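# Place the loose plate upright in the dish rack

## Task

Pick up the plate lying flat on the table and stand it on edge in a free slot of the dish rack. The rack is loose, so it must finish resting on all four of its feet, and any plates already in it must remain upright in their own slots. The placed plate must have stopped moving before the scene is ended, and it must stay in place on its own, not because a gripper holds it. Finally release it and pull the gripper away.

## Robot and tools

Robot: two arms, left_arm and right_arm, each with a parallel two-finger gripper. Positions use one scene frame. The origin sits on the table surface midway between the arms, +x runs out over the table, +z is up, and left_arm is on the +y side. The arm names do not match the left or right side of any image. The arm bases may be tilted and stand on mounting plates joined by a metal frame behind them. Treat all of these as fixed obstacles. A 'too close' message counts a mounting plate and its half of the frame as part of that arm.

Gripper frame: the fingers point along the gripper's +z and close along its y. The reported end_effector_position is the point between the finger pads, about 1 cm short of the fingertips. Reported hand positions can be off, more so at long reach.

Row format, shared by both motion tools: one flat list of 16 numbers covering both arms, even if only one arm moves. The first 8 are for left_arm: x, y, z, qw, qx, qy, qz, opening. The next 8 are for right_arm in the same order. x, y, z are absolute target positions in metres in the scene frame. qw, qx, qy, qz is an absolute target orientation in the scene frame, w first. Opening runs from -1 (closed) to +1 (fully open, 0.094 m). These are poses to reach, not offsets. To hold an arm still, repeat its whole pose from the last result before it stopped, plus the opening it should keep. To keep an orientation, resend the same quaternion every time; do not copy a drifted one from a result.

execute_actions(actions): a list of actions run one after another. Each action is a table of up to 15 rows, and each row lasts one control step of 1/30 s. If a table has fewer than 15 rows, its last row repeats for the remaining steps. A target more than 0.6 m from its gripper's position at the start of the action, measured along any of that gripper's axes, gets the action refused for both arms. If any action is malformed, or the first action fails this check against the last reported state, nothing in the call runs. An empty list just returns the current state and images.

move(target, speed, blocking): target is one 16-number row as above. Each gripper travels in a straight line toward its pose, and both paths finish together. Turns take the shorter direction. speed is the top path speed in m/s, from 0.002 to 0.5, default 0.25; turning is capped at twice that value in rad/s. A path lasts 0.5 to 10 s and is cut off at 10 s. The opening is applied at the start. The paths ignore obstacles and the other arm. Grippers lag, wander and can overshoot the speed, especially with a nearly straight arm. Faster moves hit harder, and aiming further past a contact presses harder. With blocking=false the result comes after 0.5 s while the arm keeps going. Until a result shows that move has ended, new moves and execute_actions are refused, so use wait or stop first. The result adds a 'move:' line. It shows the ending (done, off_target, moving, held, fault), any limits, and each gripper's distance from its pose. If only one arm is named, the other arm finished at rest. held means a check blocked that arm's last step. limits=paced means the pose sent was clipped. limits=held means some steps were blocked, and the arm may then jump faster than speed.

wait(seconds): 0 to 10 s; the arms keep their last commands. It returns early if a running move finishes. stop(): brakes a running move, which needs some room to stop; the fingers keep moving. zoom_image(camera, region): enlarges [x0, y0, x1, y1] pixels, at most 504 by 504, of the latest image from cam_high, cam_low, cam_left_wrist or cam_right_wrist. finished_scene(scene): ends the scene with the given number, and cannot be undone. Call it only after the plate is upright, at rest and released, with the grippers clear.

Controller behaviour: each step the commanded pose is clipped to within 70 mm and 16 degrees of the measured pose. Damped inverse kinematics then drives the joints, favouring position over orientation. Far targets may need several actions, so keep sending the rest. Joint friction can leave a gripper up to about 31 mm short, and very small commands may not move it. Elbows never fully straighten. 'Hand target' lines show the pose being driven toward. 'pose unreachable' means the clearance check changed or blocked that arm's command. A FAULT line means an arm was stopped. Joint ranges (rad): waist -2.618 to 3.054, shoulder 0 to 3.142, elbow 0 to 3.142, wrist pitch -1.571 to 1.571, wrist yaw -1.571 to 1.571, wrist roll -2.094 to 2.094.

Gripping: grip_measured reports the finger opening on the same -1 to 1 scale. The last joint value gives it in metres. Readings can be off by about 1 mm, with a fixed error for each gripper. To hold something, command about 0.03 below grip_measured, or less for a lighter hold. Grip force is about 50 to 62 N per pad, lower on thin parts such as a plate rim under 2 mm, and there is a brief spike on first contact.

Motor heat: holding loads heats motors. MOTOR HOT appears at 75 °C. At 90 °C that arm stops for 10 s. At 100 °C it goes limp and drops until it cools. These appear as OVER-TEMPERATURE FAULT lines, so avoid long static holds.

Cameras: cam_high and cam_low are 672x504; the fisheye wrist cameras are 616x616. Calibration is given as K, distortion and T_world_to_cam, and may be slightly off. The simulation runs on while the operator is composing replies, and arms hold their last command meanwhile.

Avoid: dropping or slamming the plate, tipping or shoving the loose rack, disturbing other plates, knocking anything off the table, and letting the two arms collide or press on each other. Loose objects may get brief random nudges.

Each tool is called after "Call:" by a JSON object that holds its "api" and its "payload", one argument or row to a line.

## Session

Call:
{"api": "execute_actions", "payload": {
  "actions": []
}}

Scene clock: 0.00 s.
left_arm: end_effector_position=(+0.2113, +0.5315, +0.1451) grip_measured=+1.000 end_effector_quat_wxyz=(+0.185, +0.960, -0.207, -0.035) | right_arm: end_effector_position=(+0.3527, -0.4054, +0.2235) grip_measured=+1.000 end_effector_quat_wxyz=(-0.119, +0.792, +0.570, +0.183)
Joint positions: left_arm=[ 1.236  1.988  1.616 -1.5    0.084 -1.609  0.094] | right_arm=[-0.557  1.717  1.584 -1.371 -0.434  1.461  0.094]
Joint velocities: left_arm=[-0.007  0.007 -0.017  0.051 -0.022 -0.051  0.   ] | right_arm=[-0.022  0.002 -0.002 -0.007  0.051  0.066  0.   ]
Motor temperatures (°C, as the motors report them): left_arm=[24 23 22 24 23 25] | right_arm=[24 23 24 24 23 25]
Hand target (left_arm): +0.211, +0.532, +0.145; +0.185, +0.960, -0.207, -0.035
Hand target (right_arm): +0.353, -0.405, +0.224; -0.119, +0.792, +0.570, +0.183

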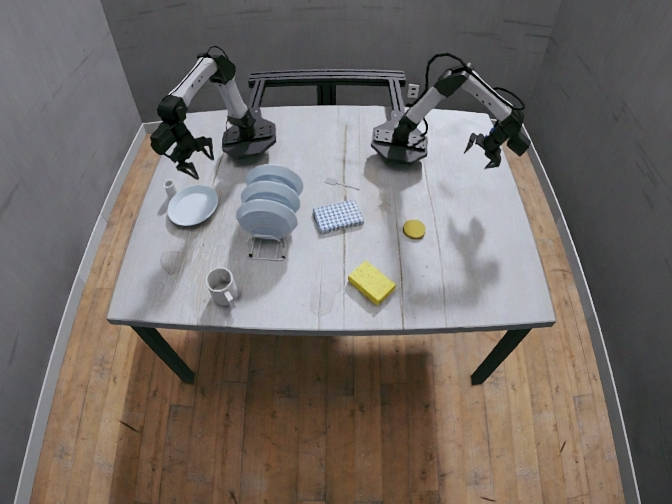

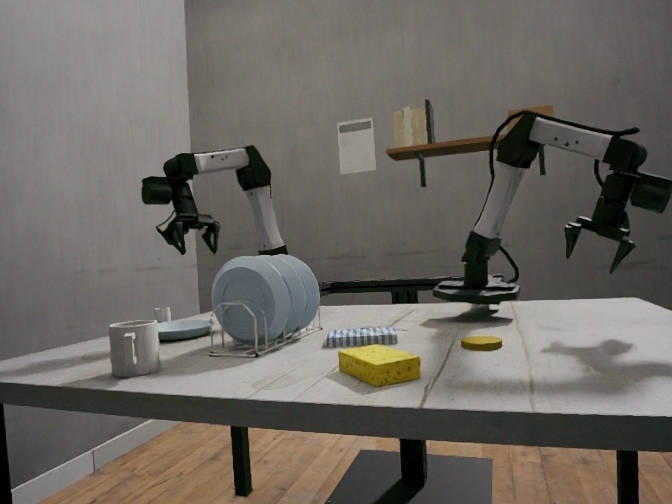

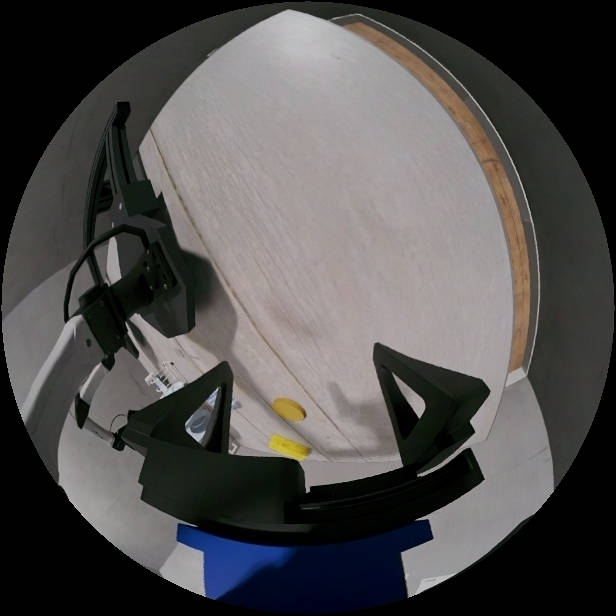

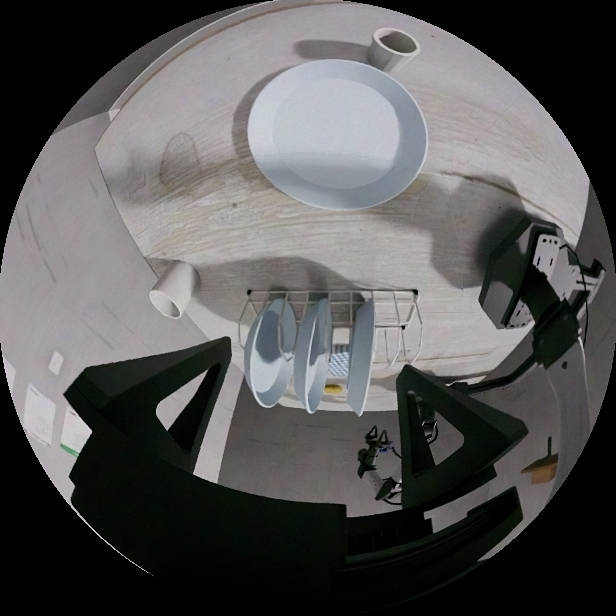

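Call:
{"api": "zoom_image", "payload": {
  "camera": "cam_high",
  "region": [140, 140, 340, 290]
}}

Call:
{"api": "zoom_image", "payload": {
  "camera": "cam_low",
  "region": [130, 240, 350, 380]
}}

Call:
{"api": "zoom_image", "payload": {
  "camera": "cam_right_wrist",
  "region": [220, 260, 460, 430]
}}

Region (140, 140, 340, 290) of cam_high's 672x504 image, scaled by 2.520, with more detail than that image has; it fills the top 378 rows of this view, and the rest is white.

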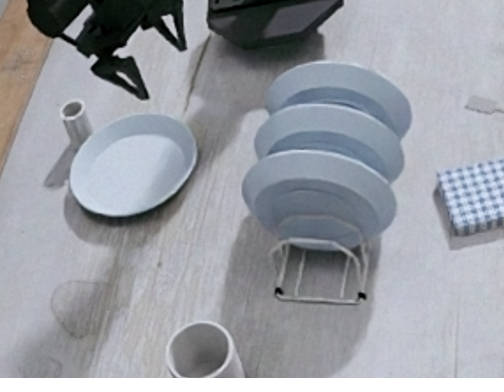

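Region (130, 240, 350, 380) of cam_low's 672x504 image, scaled by 2.291, with more detail than that image has; it fills the top 321 rows of this view, and the rest is white.

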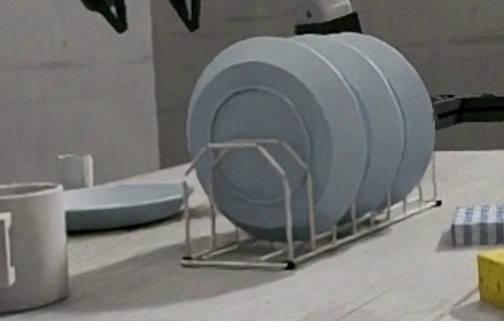

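Region (220, 260, 460, 430) of cam_right_wrist's 616x616 image, scaled by 2.100, with more detail than that image has; it fills the top 357 rows of this view, and the rest is white.

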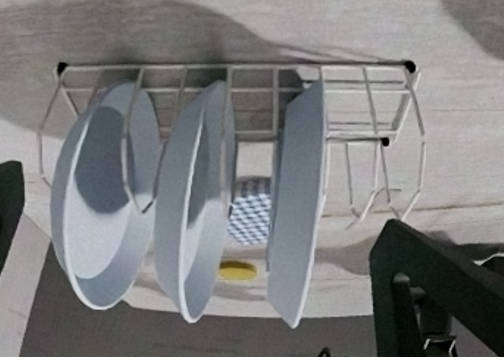

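Call:
{"api": "move", "payload": {
  "target": [0.2113,0.5315,0.1451,0.185,0.960,-0.207,-0.035,1,0.17,-0.476,0.09,0.354,0.680,0.570,0.297,-0.3]
}}

Scene clock: 58.87 s.
left_arm: end_effector_position=(+0.2113, +0.5315, +0.1451) grip_measured=+1.000 end_effector_quat_wxyz=(+0.185, +0.960, -0.207, -0.035) | right_arm: end_effector_position=(+0.1689, -0.4723, +0.0933) grip_measured=-0.297 end_effector_quat_wxyz=(+0.355, +0.678, +0.569, +0.299)
Joint positions: left_arm=[ 1.236  1.988  1.616 -1.5    0.084 -1.609  0.094] | right_arm=[-1.646  1.053  0.127 -0.241 -1.005  0.436  0.033]
Joint velocities: left_arm=[ 0.022  0.007 -0.022  0.037 -0.007  0.007  0.   ] | right_arm=[ 0.027  0.022  0.007 -0.051 -0.125 -0.007 -0.   ]
Motor temperatures (°C, as the motors report them): left_arm=[24 34 26 24 23 25] | right_arm=[24 31 28 24 23 25]
Hand target (left_arm): +0.211, +0.531, +0.145; +0.185, +0.960, -0.207, -0.035
Hand target (right_arm): +0.169, -0.474, +0.094; +0.359, +0.676, +0.569, +0.300
Off the commanded pose (left_arm): 0.000 m, 0 deg.
Off the commanded pose (right_arm): 0.005 m, 0 deg.
move: done
camera_calibration (this result's frames):
cam_right_wrist: T_world_to_cam=[[-0.532101, -0.0847774, -0.842426, 0.132201], [-0.290755, 0.952764, 0.087768, 0.520138], [0.795192, 0.291641, -0.531616, 0.146766], [0, 0, 0, 1]] pos_world=[0.10487, -0.527164, 0.143741]

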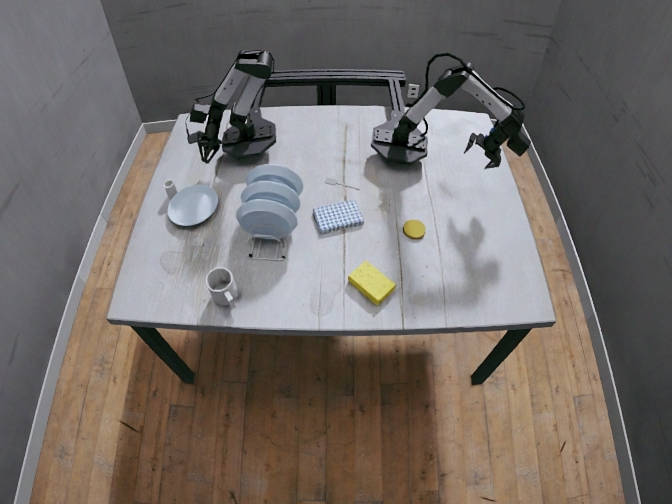

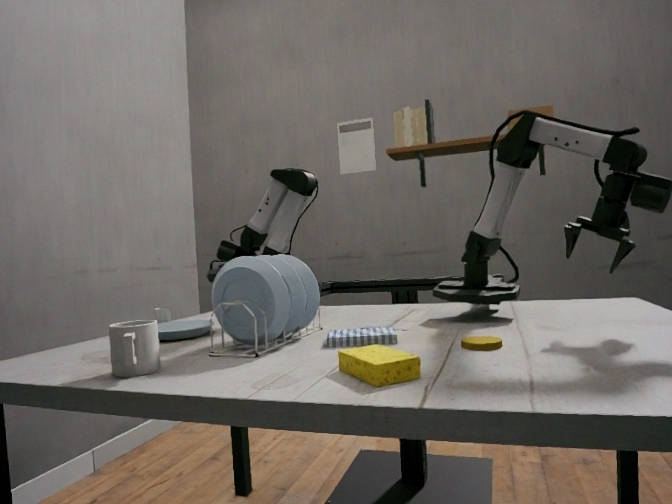

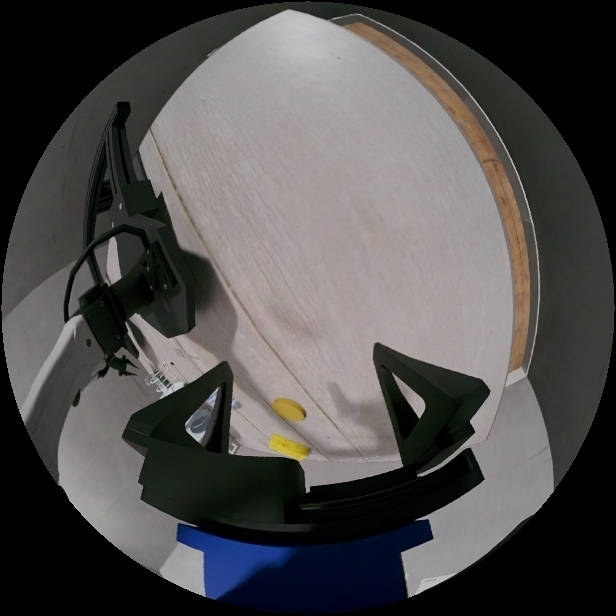

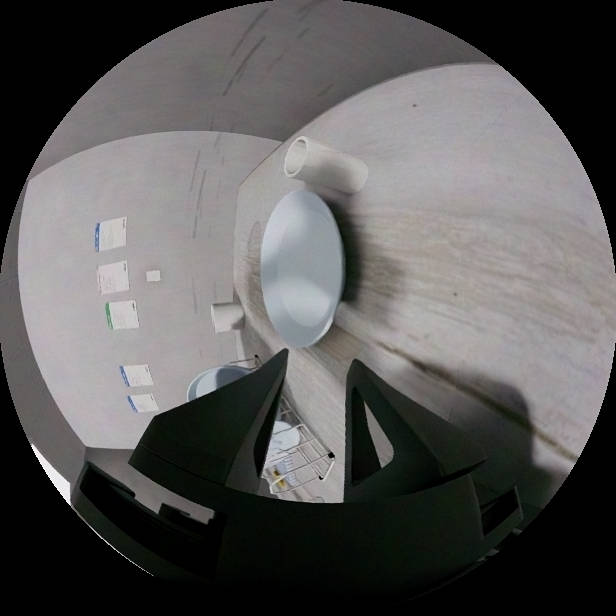

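Call:
{"api": "move", "payload": {
  "target": [0.2113,0.5315,0.1451,0.185,0.960,-0.207,-0.035,1,0.21,-0.483,0.04,0.354,0.680,0.570,0.297,-0.35],
  "speed": 0.1
}}

Scene clock: 64.47 s.
left_arm: end_effector_position=(+0.2113, +0.5315, +0.1451) grip_measured=+1.000 end_effector_quat_wxyz=(+0.185, +0.960, -0.207, -0.035) | right_arm: end_effector_position=(+0.2114, -0.4895, +0.0455) grip_measured=-0.347 end_effector_quat_wxyz=(+0.362, +0.672, +0.575, +0.293)
Joint positions: left_arm=[ 1.236  1.988  1.616 -1.5    0.084 -1.609  0.094] | right_arm=[-1.321  1.723  0.029  0.897 -0.818  0.869  0.031]
Joint velocities: left_arm=[ 0.022 -0.007  0.002 -0.095 -0.007  0.007  0.   ] | right_arm=[-0.007 -0.002 -0.022 -0.007  0.081 -0.022 -0.   ]
Motor temperatures (°C, as the motors report them): left_arm=[24 35 26 24 23 25] | right_arm=[24 30 28 25 24 25]
Hand target (left_arm): +0.211, +0.531, +0.145; +0.185, +0.960, -0.207, -0.035
Hand target (right_arm): +0.209, -0.481, +0.041; +0.351, +0.680, +0.572, +0.296
Off the commanded pose (left_arm): 0.000 m, 0 deg.
Off the commanded pose (right_arm): 0.009 m, 1 deg.
move: done
camera_calibration (this result's frames):
cam_right_wrist: T_world_to_cam=[[-0.531478, -0.108622, -0.840079, 0.101139], [-0.296486, 0.952866, 0.0643672, 0.555482], [0.79349, 0.283281, -0.538632, 0.0892143], [0, 0, 0, 1]] pos_world=[0.147655, -0.543587, 0.0972639]

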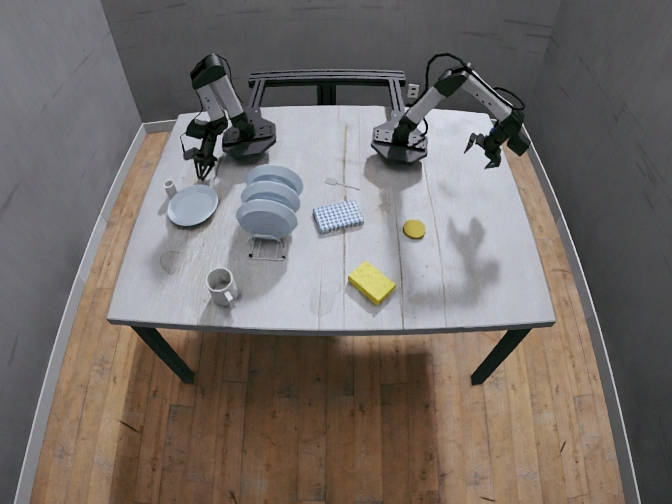

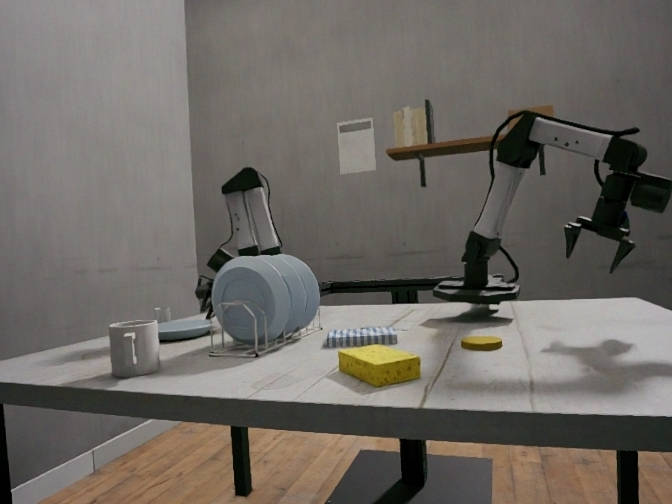

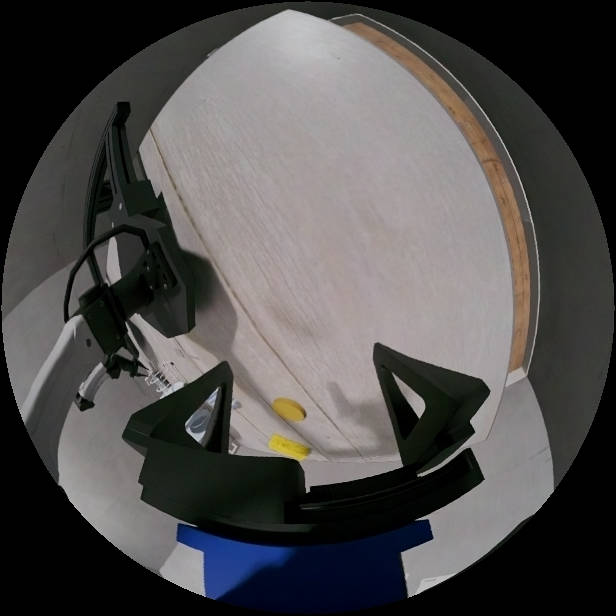

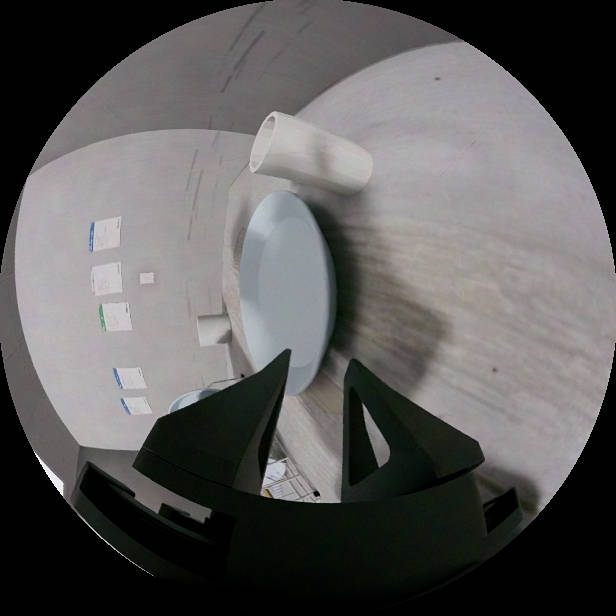

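Call:
{"api": "move", "payload": {
  "target": [0.2113,0.5315,0.1451,0.185,0.960,-0.207,-0.035,1,0.232,-0.490,0.028,0.354,0.680,0.570,0.297,-0.35],
  "speed": 0.05
}}

Scene clock: 73.33 s.
left_arm: end_effector_position=(+0.2113, +0.5315, +0.1451) grip_measured=+1.000 end_effector_quat_wxyz=(+0.185, +0.960, -0.207, -0.035) | right_arm: end_effector_position=(+0.2268, -0.4837, +0.0282) grip_measured=-0.347 end_effector_quat_wxyz=(+0.347, +0.682, +0.570, +0.298)
Joint positions: left_arm=[ 1.236  1.988  1.616 -1.5    0.084 -1.609  0.094] | right_arm=[-1.201  1.944  0.039  1.155 -0.733  0.993  0.031]
Joint velocities: left_arm=[ 0.007 -0.002 -0.012  0.022 -0.007 -0.095  0.   ] | right_arm=[ 0.007 -0.007  0.022  0.022  0.022 -0.007 -0.   ]
Motor temperatures (°C, as the motors report them): left_arm=[24 35 26 24 23 25] | right_arm=[24 29 27 26 23 25]
Hand target (left_arm): +0.211, +0.531, +0.145; +0.185, +0.960, -0.207, -0.035
Hand target (right_arm): +0.231, -0.490, +0.028; +0.353, +0.680, +0.570, +0.296
Off the commanded pose (left_arm): 0.000 m, 0 deg.
Off the commanded pose (right_arm): 0.008 m, 1 deg.
move: done
camera_calibration (this result's frames):
cam_right_wrist: T_world_to_cam=[[-0.543383, -0.0751133, -0.836118, 0.114215], [-0.290551, 0.95126, 0.103369, 0.552409], [0.787601, 0.299104, -0.538723, 0.0750018], [0, 0, 0, 1]] pos_world=[0.163494, -0.539339, 0.0788005]

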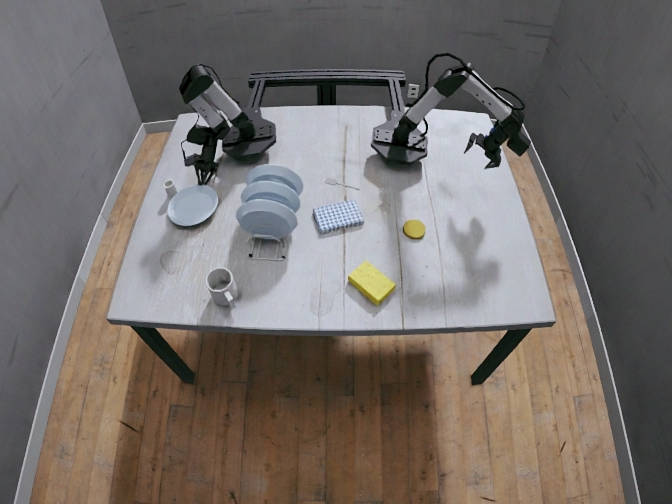

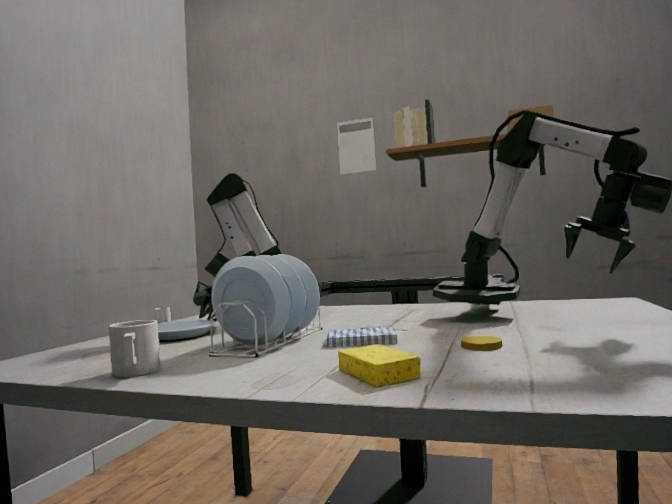

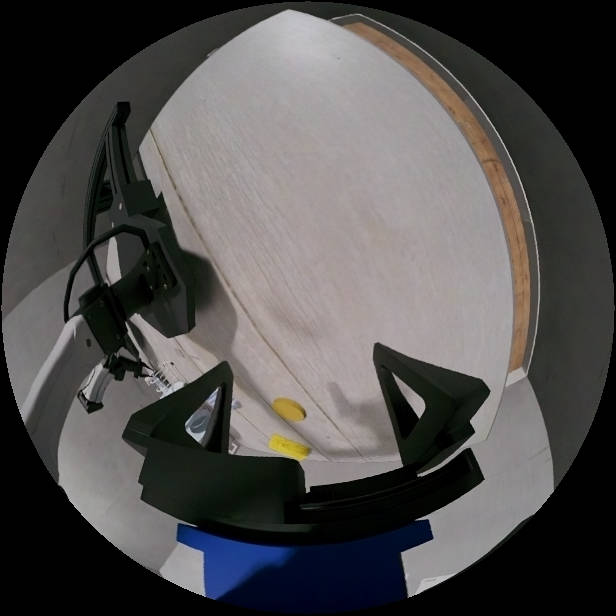

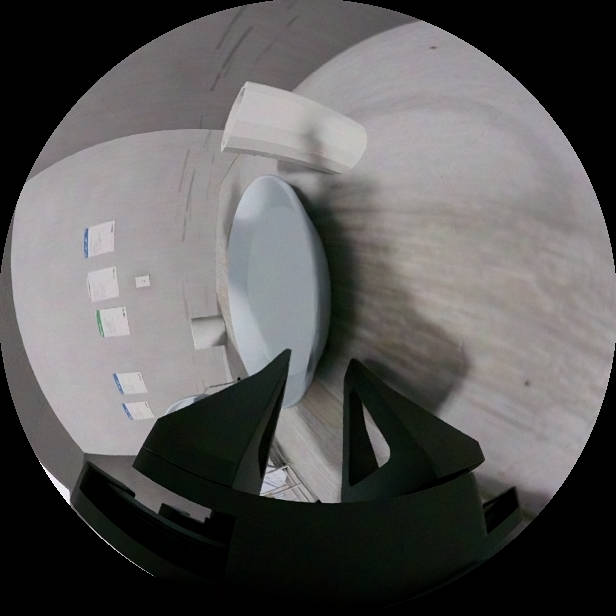

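Call:
{"api": "move", "payload": {
  "target": [0.2113,0.5315,0.1451,0.185,0.960,-0.207,-0.035,1,0.260,-0.492,0.023,0.354,0.680,0.570,0.297,-0.35],
  "speed": 0.04
}}

Call:
{"api": "zoom_image", "payload": {
  "camera": "cam_right_wrist",
  "region": [220, 250, 420, 450]
}}

Scene clock: 77.47 s.
left_arm: end_effector_position=(+0.2113, +0.5315, +0.1451) grip_measured=+1.000 end_effector_quat_wxyz=(+0.185, +0.960, -0.207, -0.035) | right_arm: end_effector_position=(+0.2536, -0.4860, +0.0222) grip_measured=-0.347 end_effector_quat_wxyz=(+0.345, +0.682, +0.572, +0.297)
Joint positions: left_arm=[ 1.236  1.988  1.616 -1.5    0.084 -1.609  0.094] | right_arm=[-1.062  2.013  0.097  1.235 -0.627  1.104  0.031]
Joint velocities: left_arm=[ 0.012 -0.002 -0.007  0.007 -0.007 -0.081  0.   ] | right_arm=[-0.012 -0.032  0.007  0.037  0.007  0.037  0.   ]
Motor temperatures (°C, as the motors report them): left_arm=[24 36 26 24 23 25] | right_arm=[24 28 27 26 23 25]
Hand target (left_arm): +0.211, +0.531, +0.145; +0.185, +0.960, -0.207, -0.035
Hand target (right_arm): +0.259, -0.492, +0.023; +0.353, +0.680, +0.571, +0.296
Off the commanded pose (left_arm): 0.000 m, 0 deg.
Off the commanded pose (right_arm): 0.009 m, 1 deg.
move: done
camera_calibration (this result's frames):
cam_right_wrist: T_world_to_cam=[[-0.546408, -0.0771905, -0.833955, 0.123248], [-0.292975, 0.950449, 0.103985, 0.563158], [0.784604, 0.301146, -0.541947, 0.053161], [0, 0, 0, 1]] pos_world=[0.190624, -0.541748, 0.0730336]

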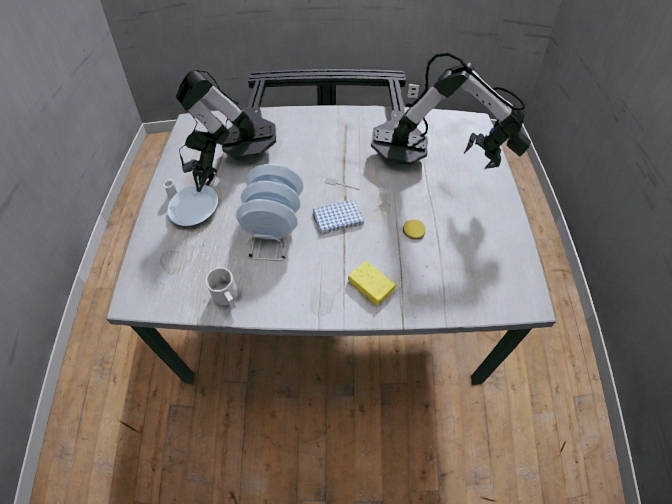

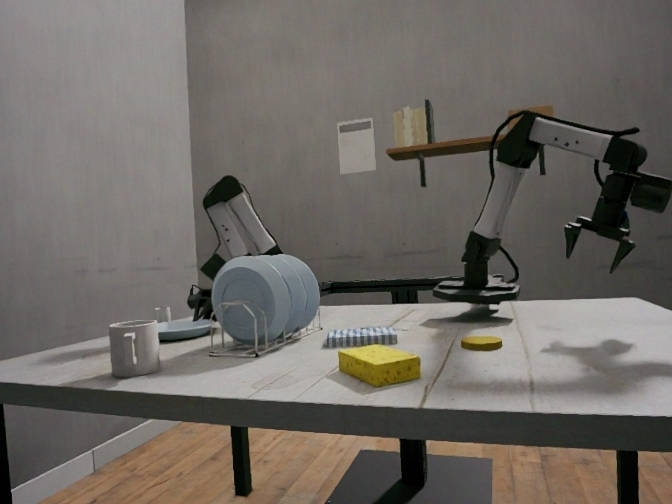

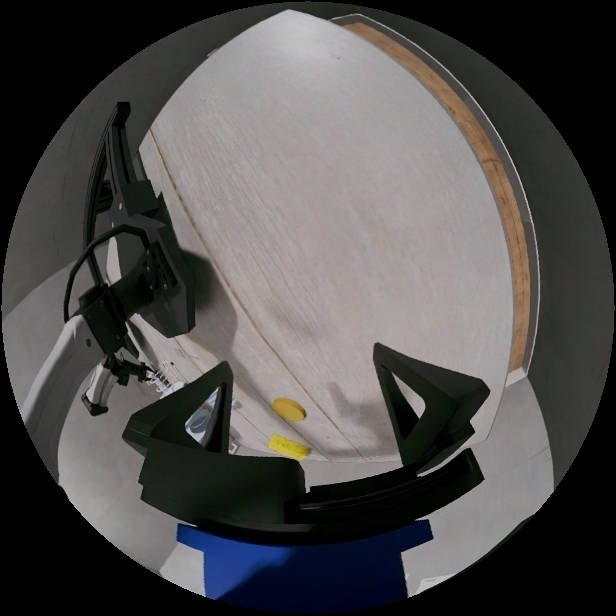

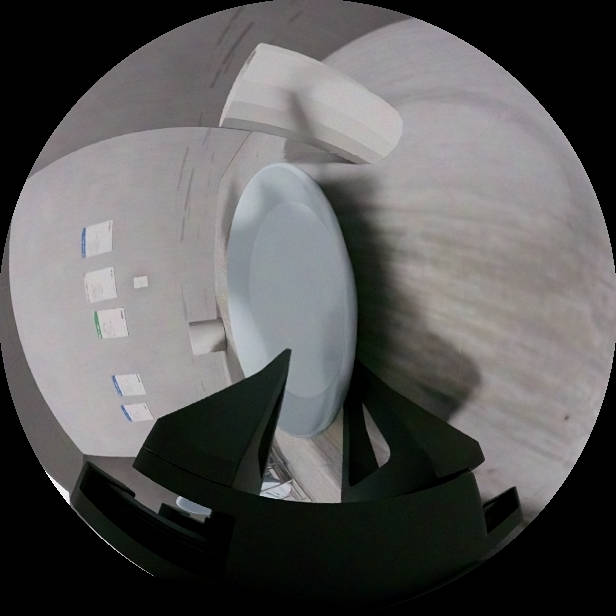

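Region (220, 250, 420, 450) of cam_right_wrist's 616x616 image, scaled by 2.520, with more detail than that image has.

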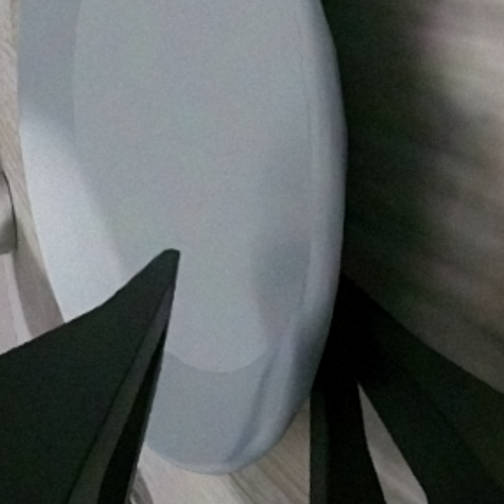

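Call:
{"api": "execute_actions", "payload": {
  "actions": [
    [[0.2113,0.5315,0.1451,0.185,0.960,-0.207,-0.035,1,0.263,-0.492,0.023,0.354,0.680,0.570,0.297,-0.35],[0.2113,0.5315,0.1451,0.185,0.960,-0.207,-0.035,1,0.265,-0.492,0.023,0.354,0.680,0.570,0.297,-0.35],[0.2113,0.5315,0.1451,0.185,0.960,-0.207,-0.035,1,0.267,-0.492,0.023,0.354,0.680,0.570,0.297,-0.35]],
    [[0.2113,0.5315,0.1451,0.185,0.960,-0.207,-0.035,1,0.267,-0.492,0.023,0.354,0.680,0.570,0.297,-0.5],[0.2113,0.5315,0.1451,0.185,0.960,-0.207,-0.035,1,0.267,-0.492,0.023,0.354,0.680,0.570,0.297,-0.55],[0.2113,0.5315,0.1451,0.185,0.960,-0.207,-0.035,1,0.267,-0.492,0.023,0.354,0.680,0.570,0.297,-0.6],[0.2113,0.5315,0.1451,0.185,0.960,-0.207,-0.035,1,0.267,-0.492,0.023,0.354,0.680,0.570,0.297,-0.65],[0.2113,0.5315,0.1451,0.185,0.960,-0.207,-0.035,1,0.267,-0.492,0.023,0.354,0.680,0.570,0.297,-0.7],[0.2113,0.5315,0.1451,0.185,0.960,-0.207,-0.035,1,0.267,-0.492,0.023,0.354,0.680,0.570,0.297,-0.75],[0.2113,0.5315,0.1451,0.185,0.960,-0.207,-0.035,1,0.267,-0.492,0.023,0.354,0.680,0.570,0.297,-0.8]],
    [[0.2113,0.5315,0.1451,0.185,0.960,-0.207,-0.035,1,0.267,-0.492,0.023,0.354,0.680,0.570,0.297,-0.84],[0.2113,0.5315,0.1451,0.185,0.960,-0.207,-0.035,1,0.267,-0.492,0.023,0.354,0.680,0.570,0.297,-0.87],[0.2113,0.5315,0.1451,0.185,0.960,-0.207,-0.035,1,0.267,-0.492,0.023,0.354,0.680,0.570,0.297,-0.9],[0.2113,0.5315,0.1451,0.185,0.960,-0.207,-0.035,1,0.267,-0.492,0.023,0.354,0.680,0.570,0.297,-0.93],[0.2113,0.5315,0.1451,0.185,0.960,-0.207,-0.035,1,0.267,-0.492,0.023,0.354,0.680,0.570,0.297,-0.96]]
  ]
}}

Scene clock: 85.43 s.
left_arm: end_effector_position=(+0.2113, +0.5315, +0.1451) grip_measured=+1.000 end_effector_quat_wxyz=(+0.185, +0.960, -0.207, -0.035) | right_arm: end_effector_position=(+0.2520, -0.4828, +0.0104) grip_measured=-0.916 end_effector_quat_wxyz=(+0.323, +0.703, +0.566, +0.284)
Joint positions: left_arm=[ 1.236  1.988  1.616 -1.5    0.084 -1.609  0.094] | right_arm=[-1.027  2.025  0.107  1.194 -0.569  1.136  0.004]
Joint velocities: left_arm=[-0.017 -0.007  0.007  0.051 -0.022  0.007  0.   ] | right_arm=[ 0.012  0.002 -0.017  0.007 -0.022  0.022 -0.001]
Motor temperatures (°C, as the motors report them): left_arm=[24 36 26 25 23 25] | right_arm=[24 28 27 27 23 25]
Hand target (left_arm): +0.211, +0.531, +0.145; +0.185, +0.960, -0.207, -0.035
Hand target (right_arm): +0.266, -0.491, +0.023; +0.353, +0.680, +0.571, +0.297
Off the commanded pose (left_arm): 0.000 m, 0 deg.
Off the commanded pose (right_arm): 0.022 m, 5 deg.
camera_calibration (this result's frames):
cam_right_wrist: T_world_to_cam=[[-0.590752, -0.0333123, -0.806165, 0.144868], [-0.260361, 0.953569, 0.151387, 0.553668], [0.763691, 0.299326, -0.571996, 0.0517437], [0, 0, 0, 1]] pos_world=[0.190218, -0.538623, 0.0625668]

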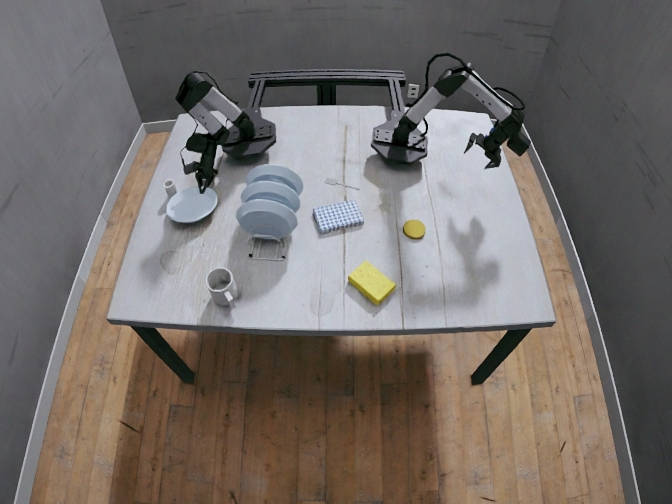

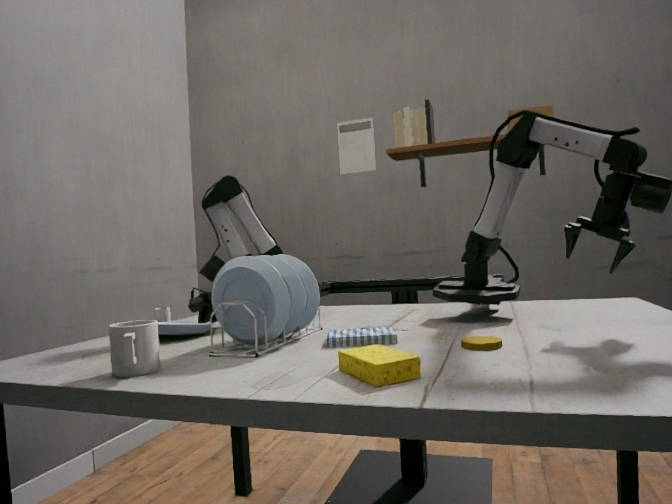

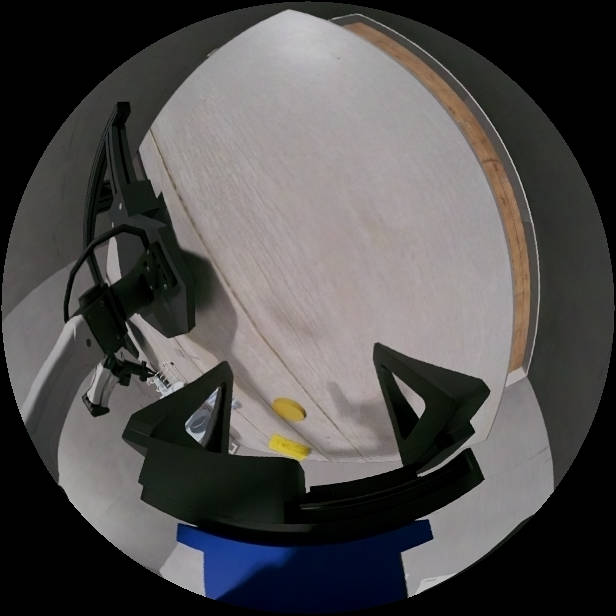

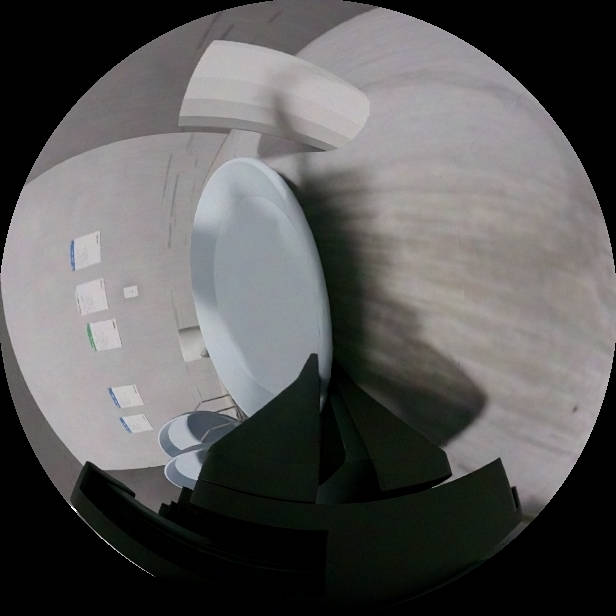

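Call:
{"api": "move", "payload": {
  "target": [0.2113,0.5315,0.1451,0.185,0.960,-0.207,-0.035,1,0.262,-0.492,0.13,0.354,0.680,0.570,0.297,-0.96],
  "speed": 0.1
}}

Scene clock: 89.67 s.
left_arm: end_effector_position=(+0.2113, +0.5315, +0.1451) grip_measured=+1.000 end_effector_quat_wxyz=(+0.185, +0.960, -0.207, -0.035) | right_arm: end_effector_position=(+0.2449, -0.4787, +0.0955) grip_measured=-0.916 end_effector_quat_wxyz=(+0.298, +0.718, +0.563, +0.280)
Joint positions: left_arm=[ 1.236  1.988  1.616 -1.5    0.084 -1.609  0.094] | right_arm=[-1.057  1.12   0.209  0.118 -0.579  1.113  0.004]
Joint velocities: left_arm=[ 0.002 -0.007 -0.007  0.022  0.037 -0.022  0.   ] | right_arm=[ 0.007 -0.056  0.007 -0.066  0.007 -0.037 -0.001]
Motor temperatures (°C, as the motors report them): left_arm=[24 36 27 25 23 25] | right_arm=[24 28 27 28 24 25]
Hand target (left_arm): +0.211, +0.531, +0.145; +0.185, +0.960, -0.207, -0.035
Hand target (right_arm): +0.262, -0.493, +0.127; +0.353, +0.679, +0.571, +0.295
Off the commanded pose (left_arm): 0.000 m, 0 deg.
Off the commanded pose (right_arm): 0.041 m, 8 deg.
move: off_target (right_arm)
camera_calibration (this result's frames):
cam_right_wrist: T_world_to_cam=[[-0.623271, 0.00495197, -0.78199, 0.233389], [-0.243101, 0.949207, 0.19977, 0.524085], [0.74326, 0.314613, -0.590409, 0.118699], [0, 0, 0, 1]] pos_world=[0.184646, -0.535965, 0.147893]

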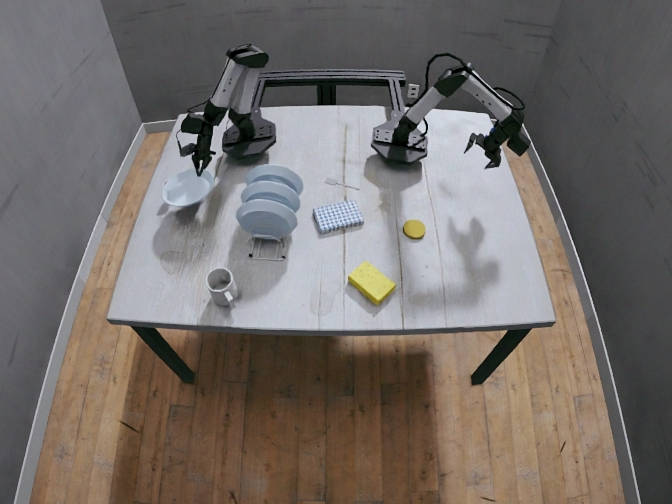

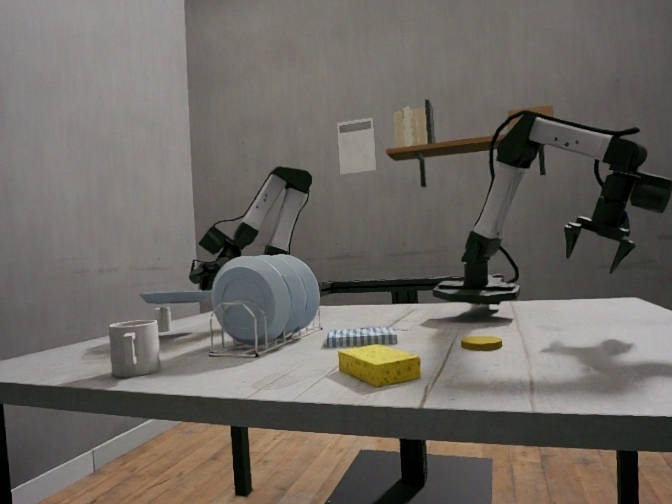

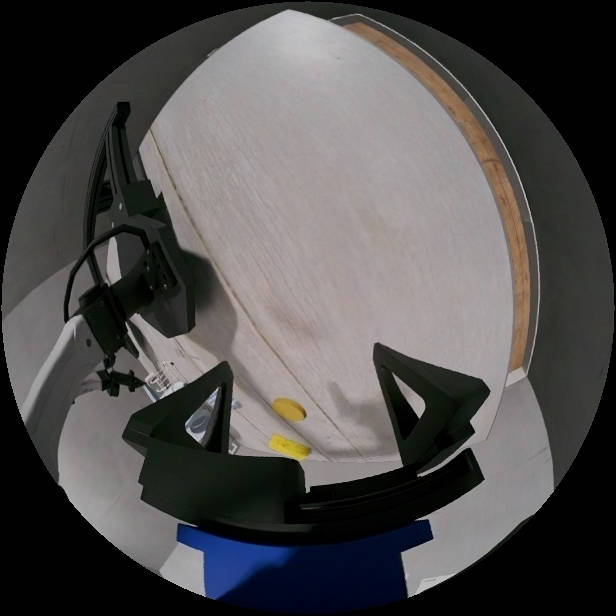

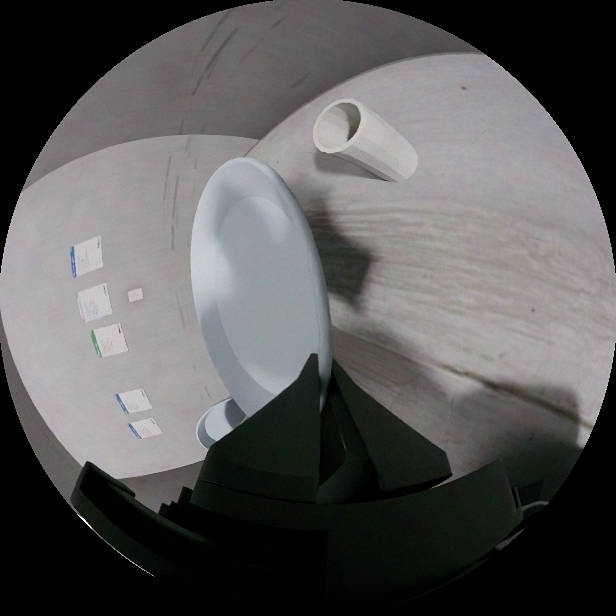

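Call:
{"api": "move", "payload": {
  "target": [0.2113,0.5315,0.1451,0.185,0.960,-0.207,-0.035,1,0.27,-0.47,0.30,0.2588,0.0,0.9659,0.0,-0.96],
  "speed": 0.25
}}

Scene clock: 101.30 s.
left_arm: end_effector_position=(+0.2113, +0.5315, +0.1451) grip_measured=+1.000 end_effector_quat_wxyz=(+0.185, +0.960, -0.207, -0.035) | right_arm: end_effector_position=(+0.2625, -0.4732, +0.2843) grip_measured=-0.916 end_effector_quat_wxyz=(+0.232, +0.012, +0.973, +0.004)
Joint positions: left_arm=[ 1.236  1.988  1.616 -1.5    0.084 -1.609  0.094] | right_arm=[-0.867  1.18   1.277 -1.217 -0.331 -0.647  0.004]
Joint velocities: left_arm=[-0.007 -0.007 -0.012 -0.022  0.007 -0.022  0.   ] | right_arm=[ 0.002 -0.012 -0.002  0.007 -0.022  0.022 -0.   ]
Motor temperatures (°C, as the motors report them): left_arm=[24 37 27 25 23 25] | right_arm=[24 28 29 29 24 25]
Hand target (left_arm): +0.211, +0.531, +0.145; +0.185, +0.960, -0.207, -0.035
Hand target (right_arm): +0.273, -0.474, +0.299; +0.258, +0.001, +0.966, +0.000
Off the commanded pose (left_arm): 0.000 m, 0 deg.
Off the commanded pose (right_arm): 0.018 m, 4 deg.
move: off_target (right_arm)
camera_calibration (this result's frames):
cam_right_wrist: T_world_to_cam=[[0.16363, -0.986435, 0.0130876, -0.509734], [-0.986071, -0.163942, -0.0280624, 0.218504], [0.0298273, -0.00831343, -0.99952, 0.366138], [0, 0, 0, 1]] pos_world=[0.287948, -0.463954, 0.378765]

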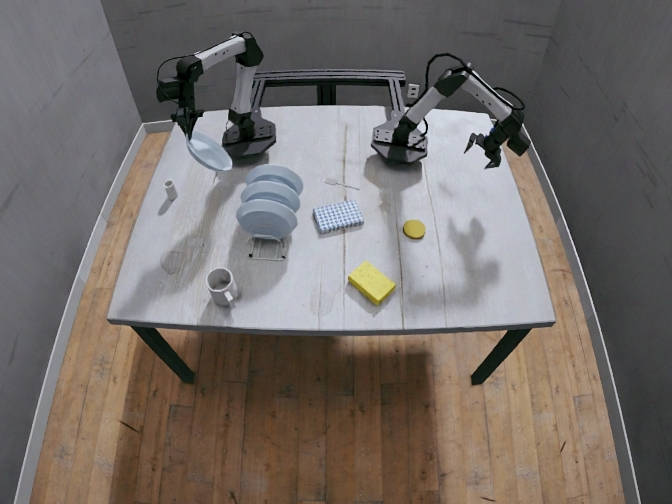

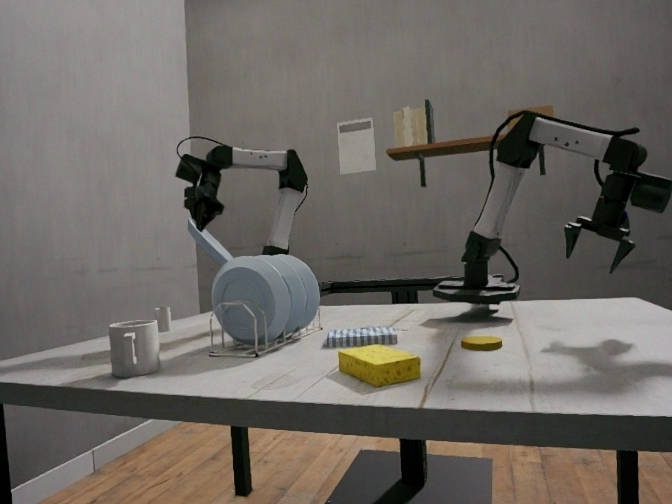

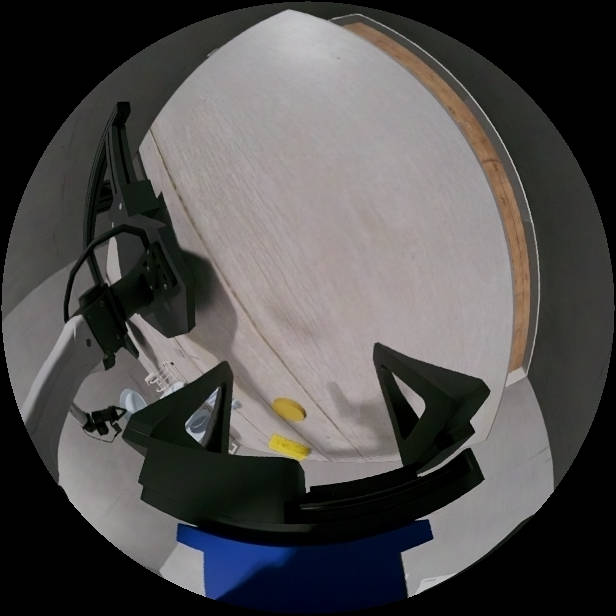

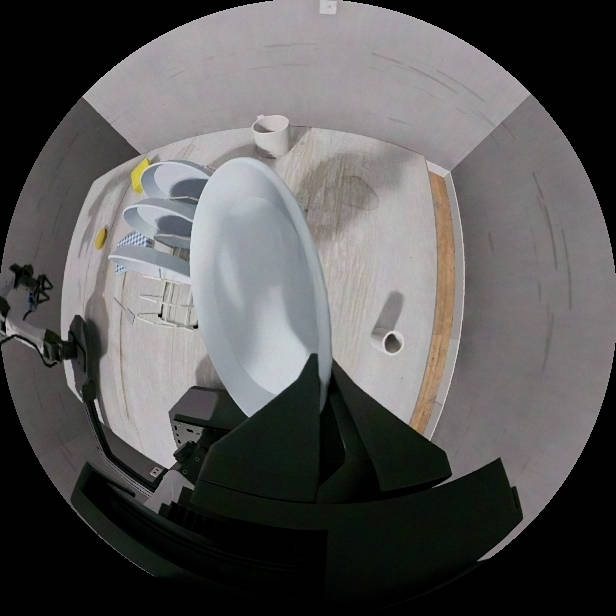

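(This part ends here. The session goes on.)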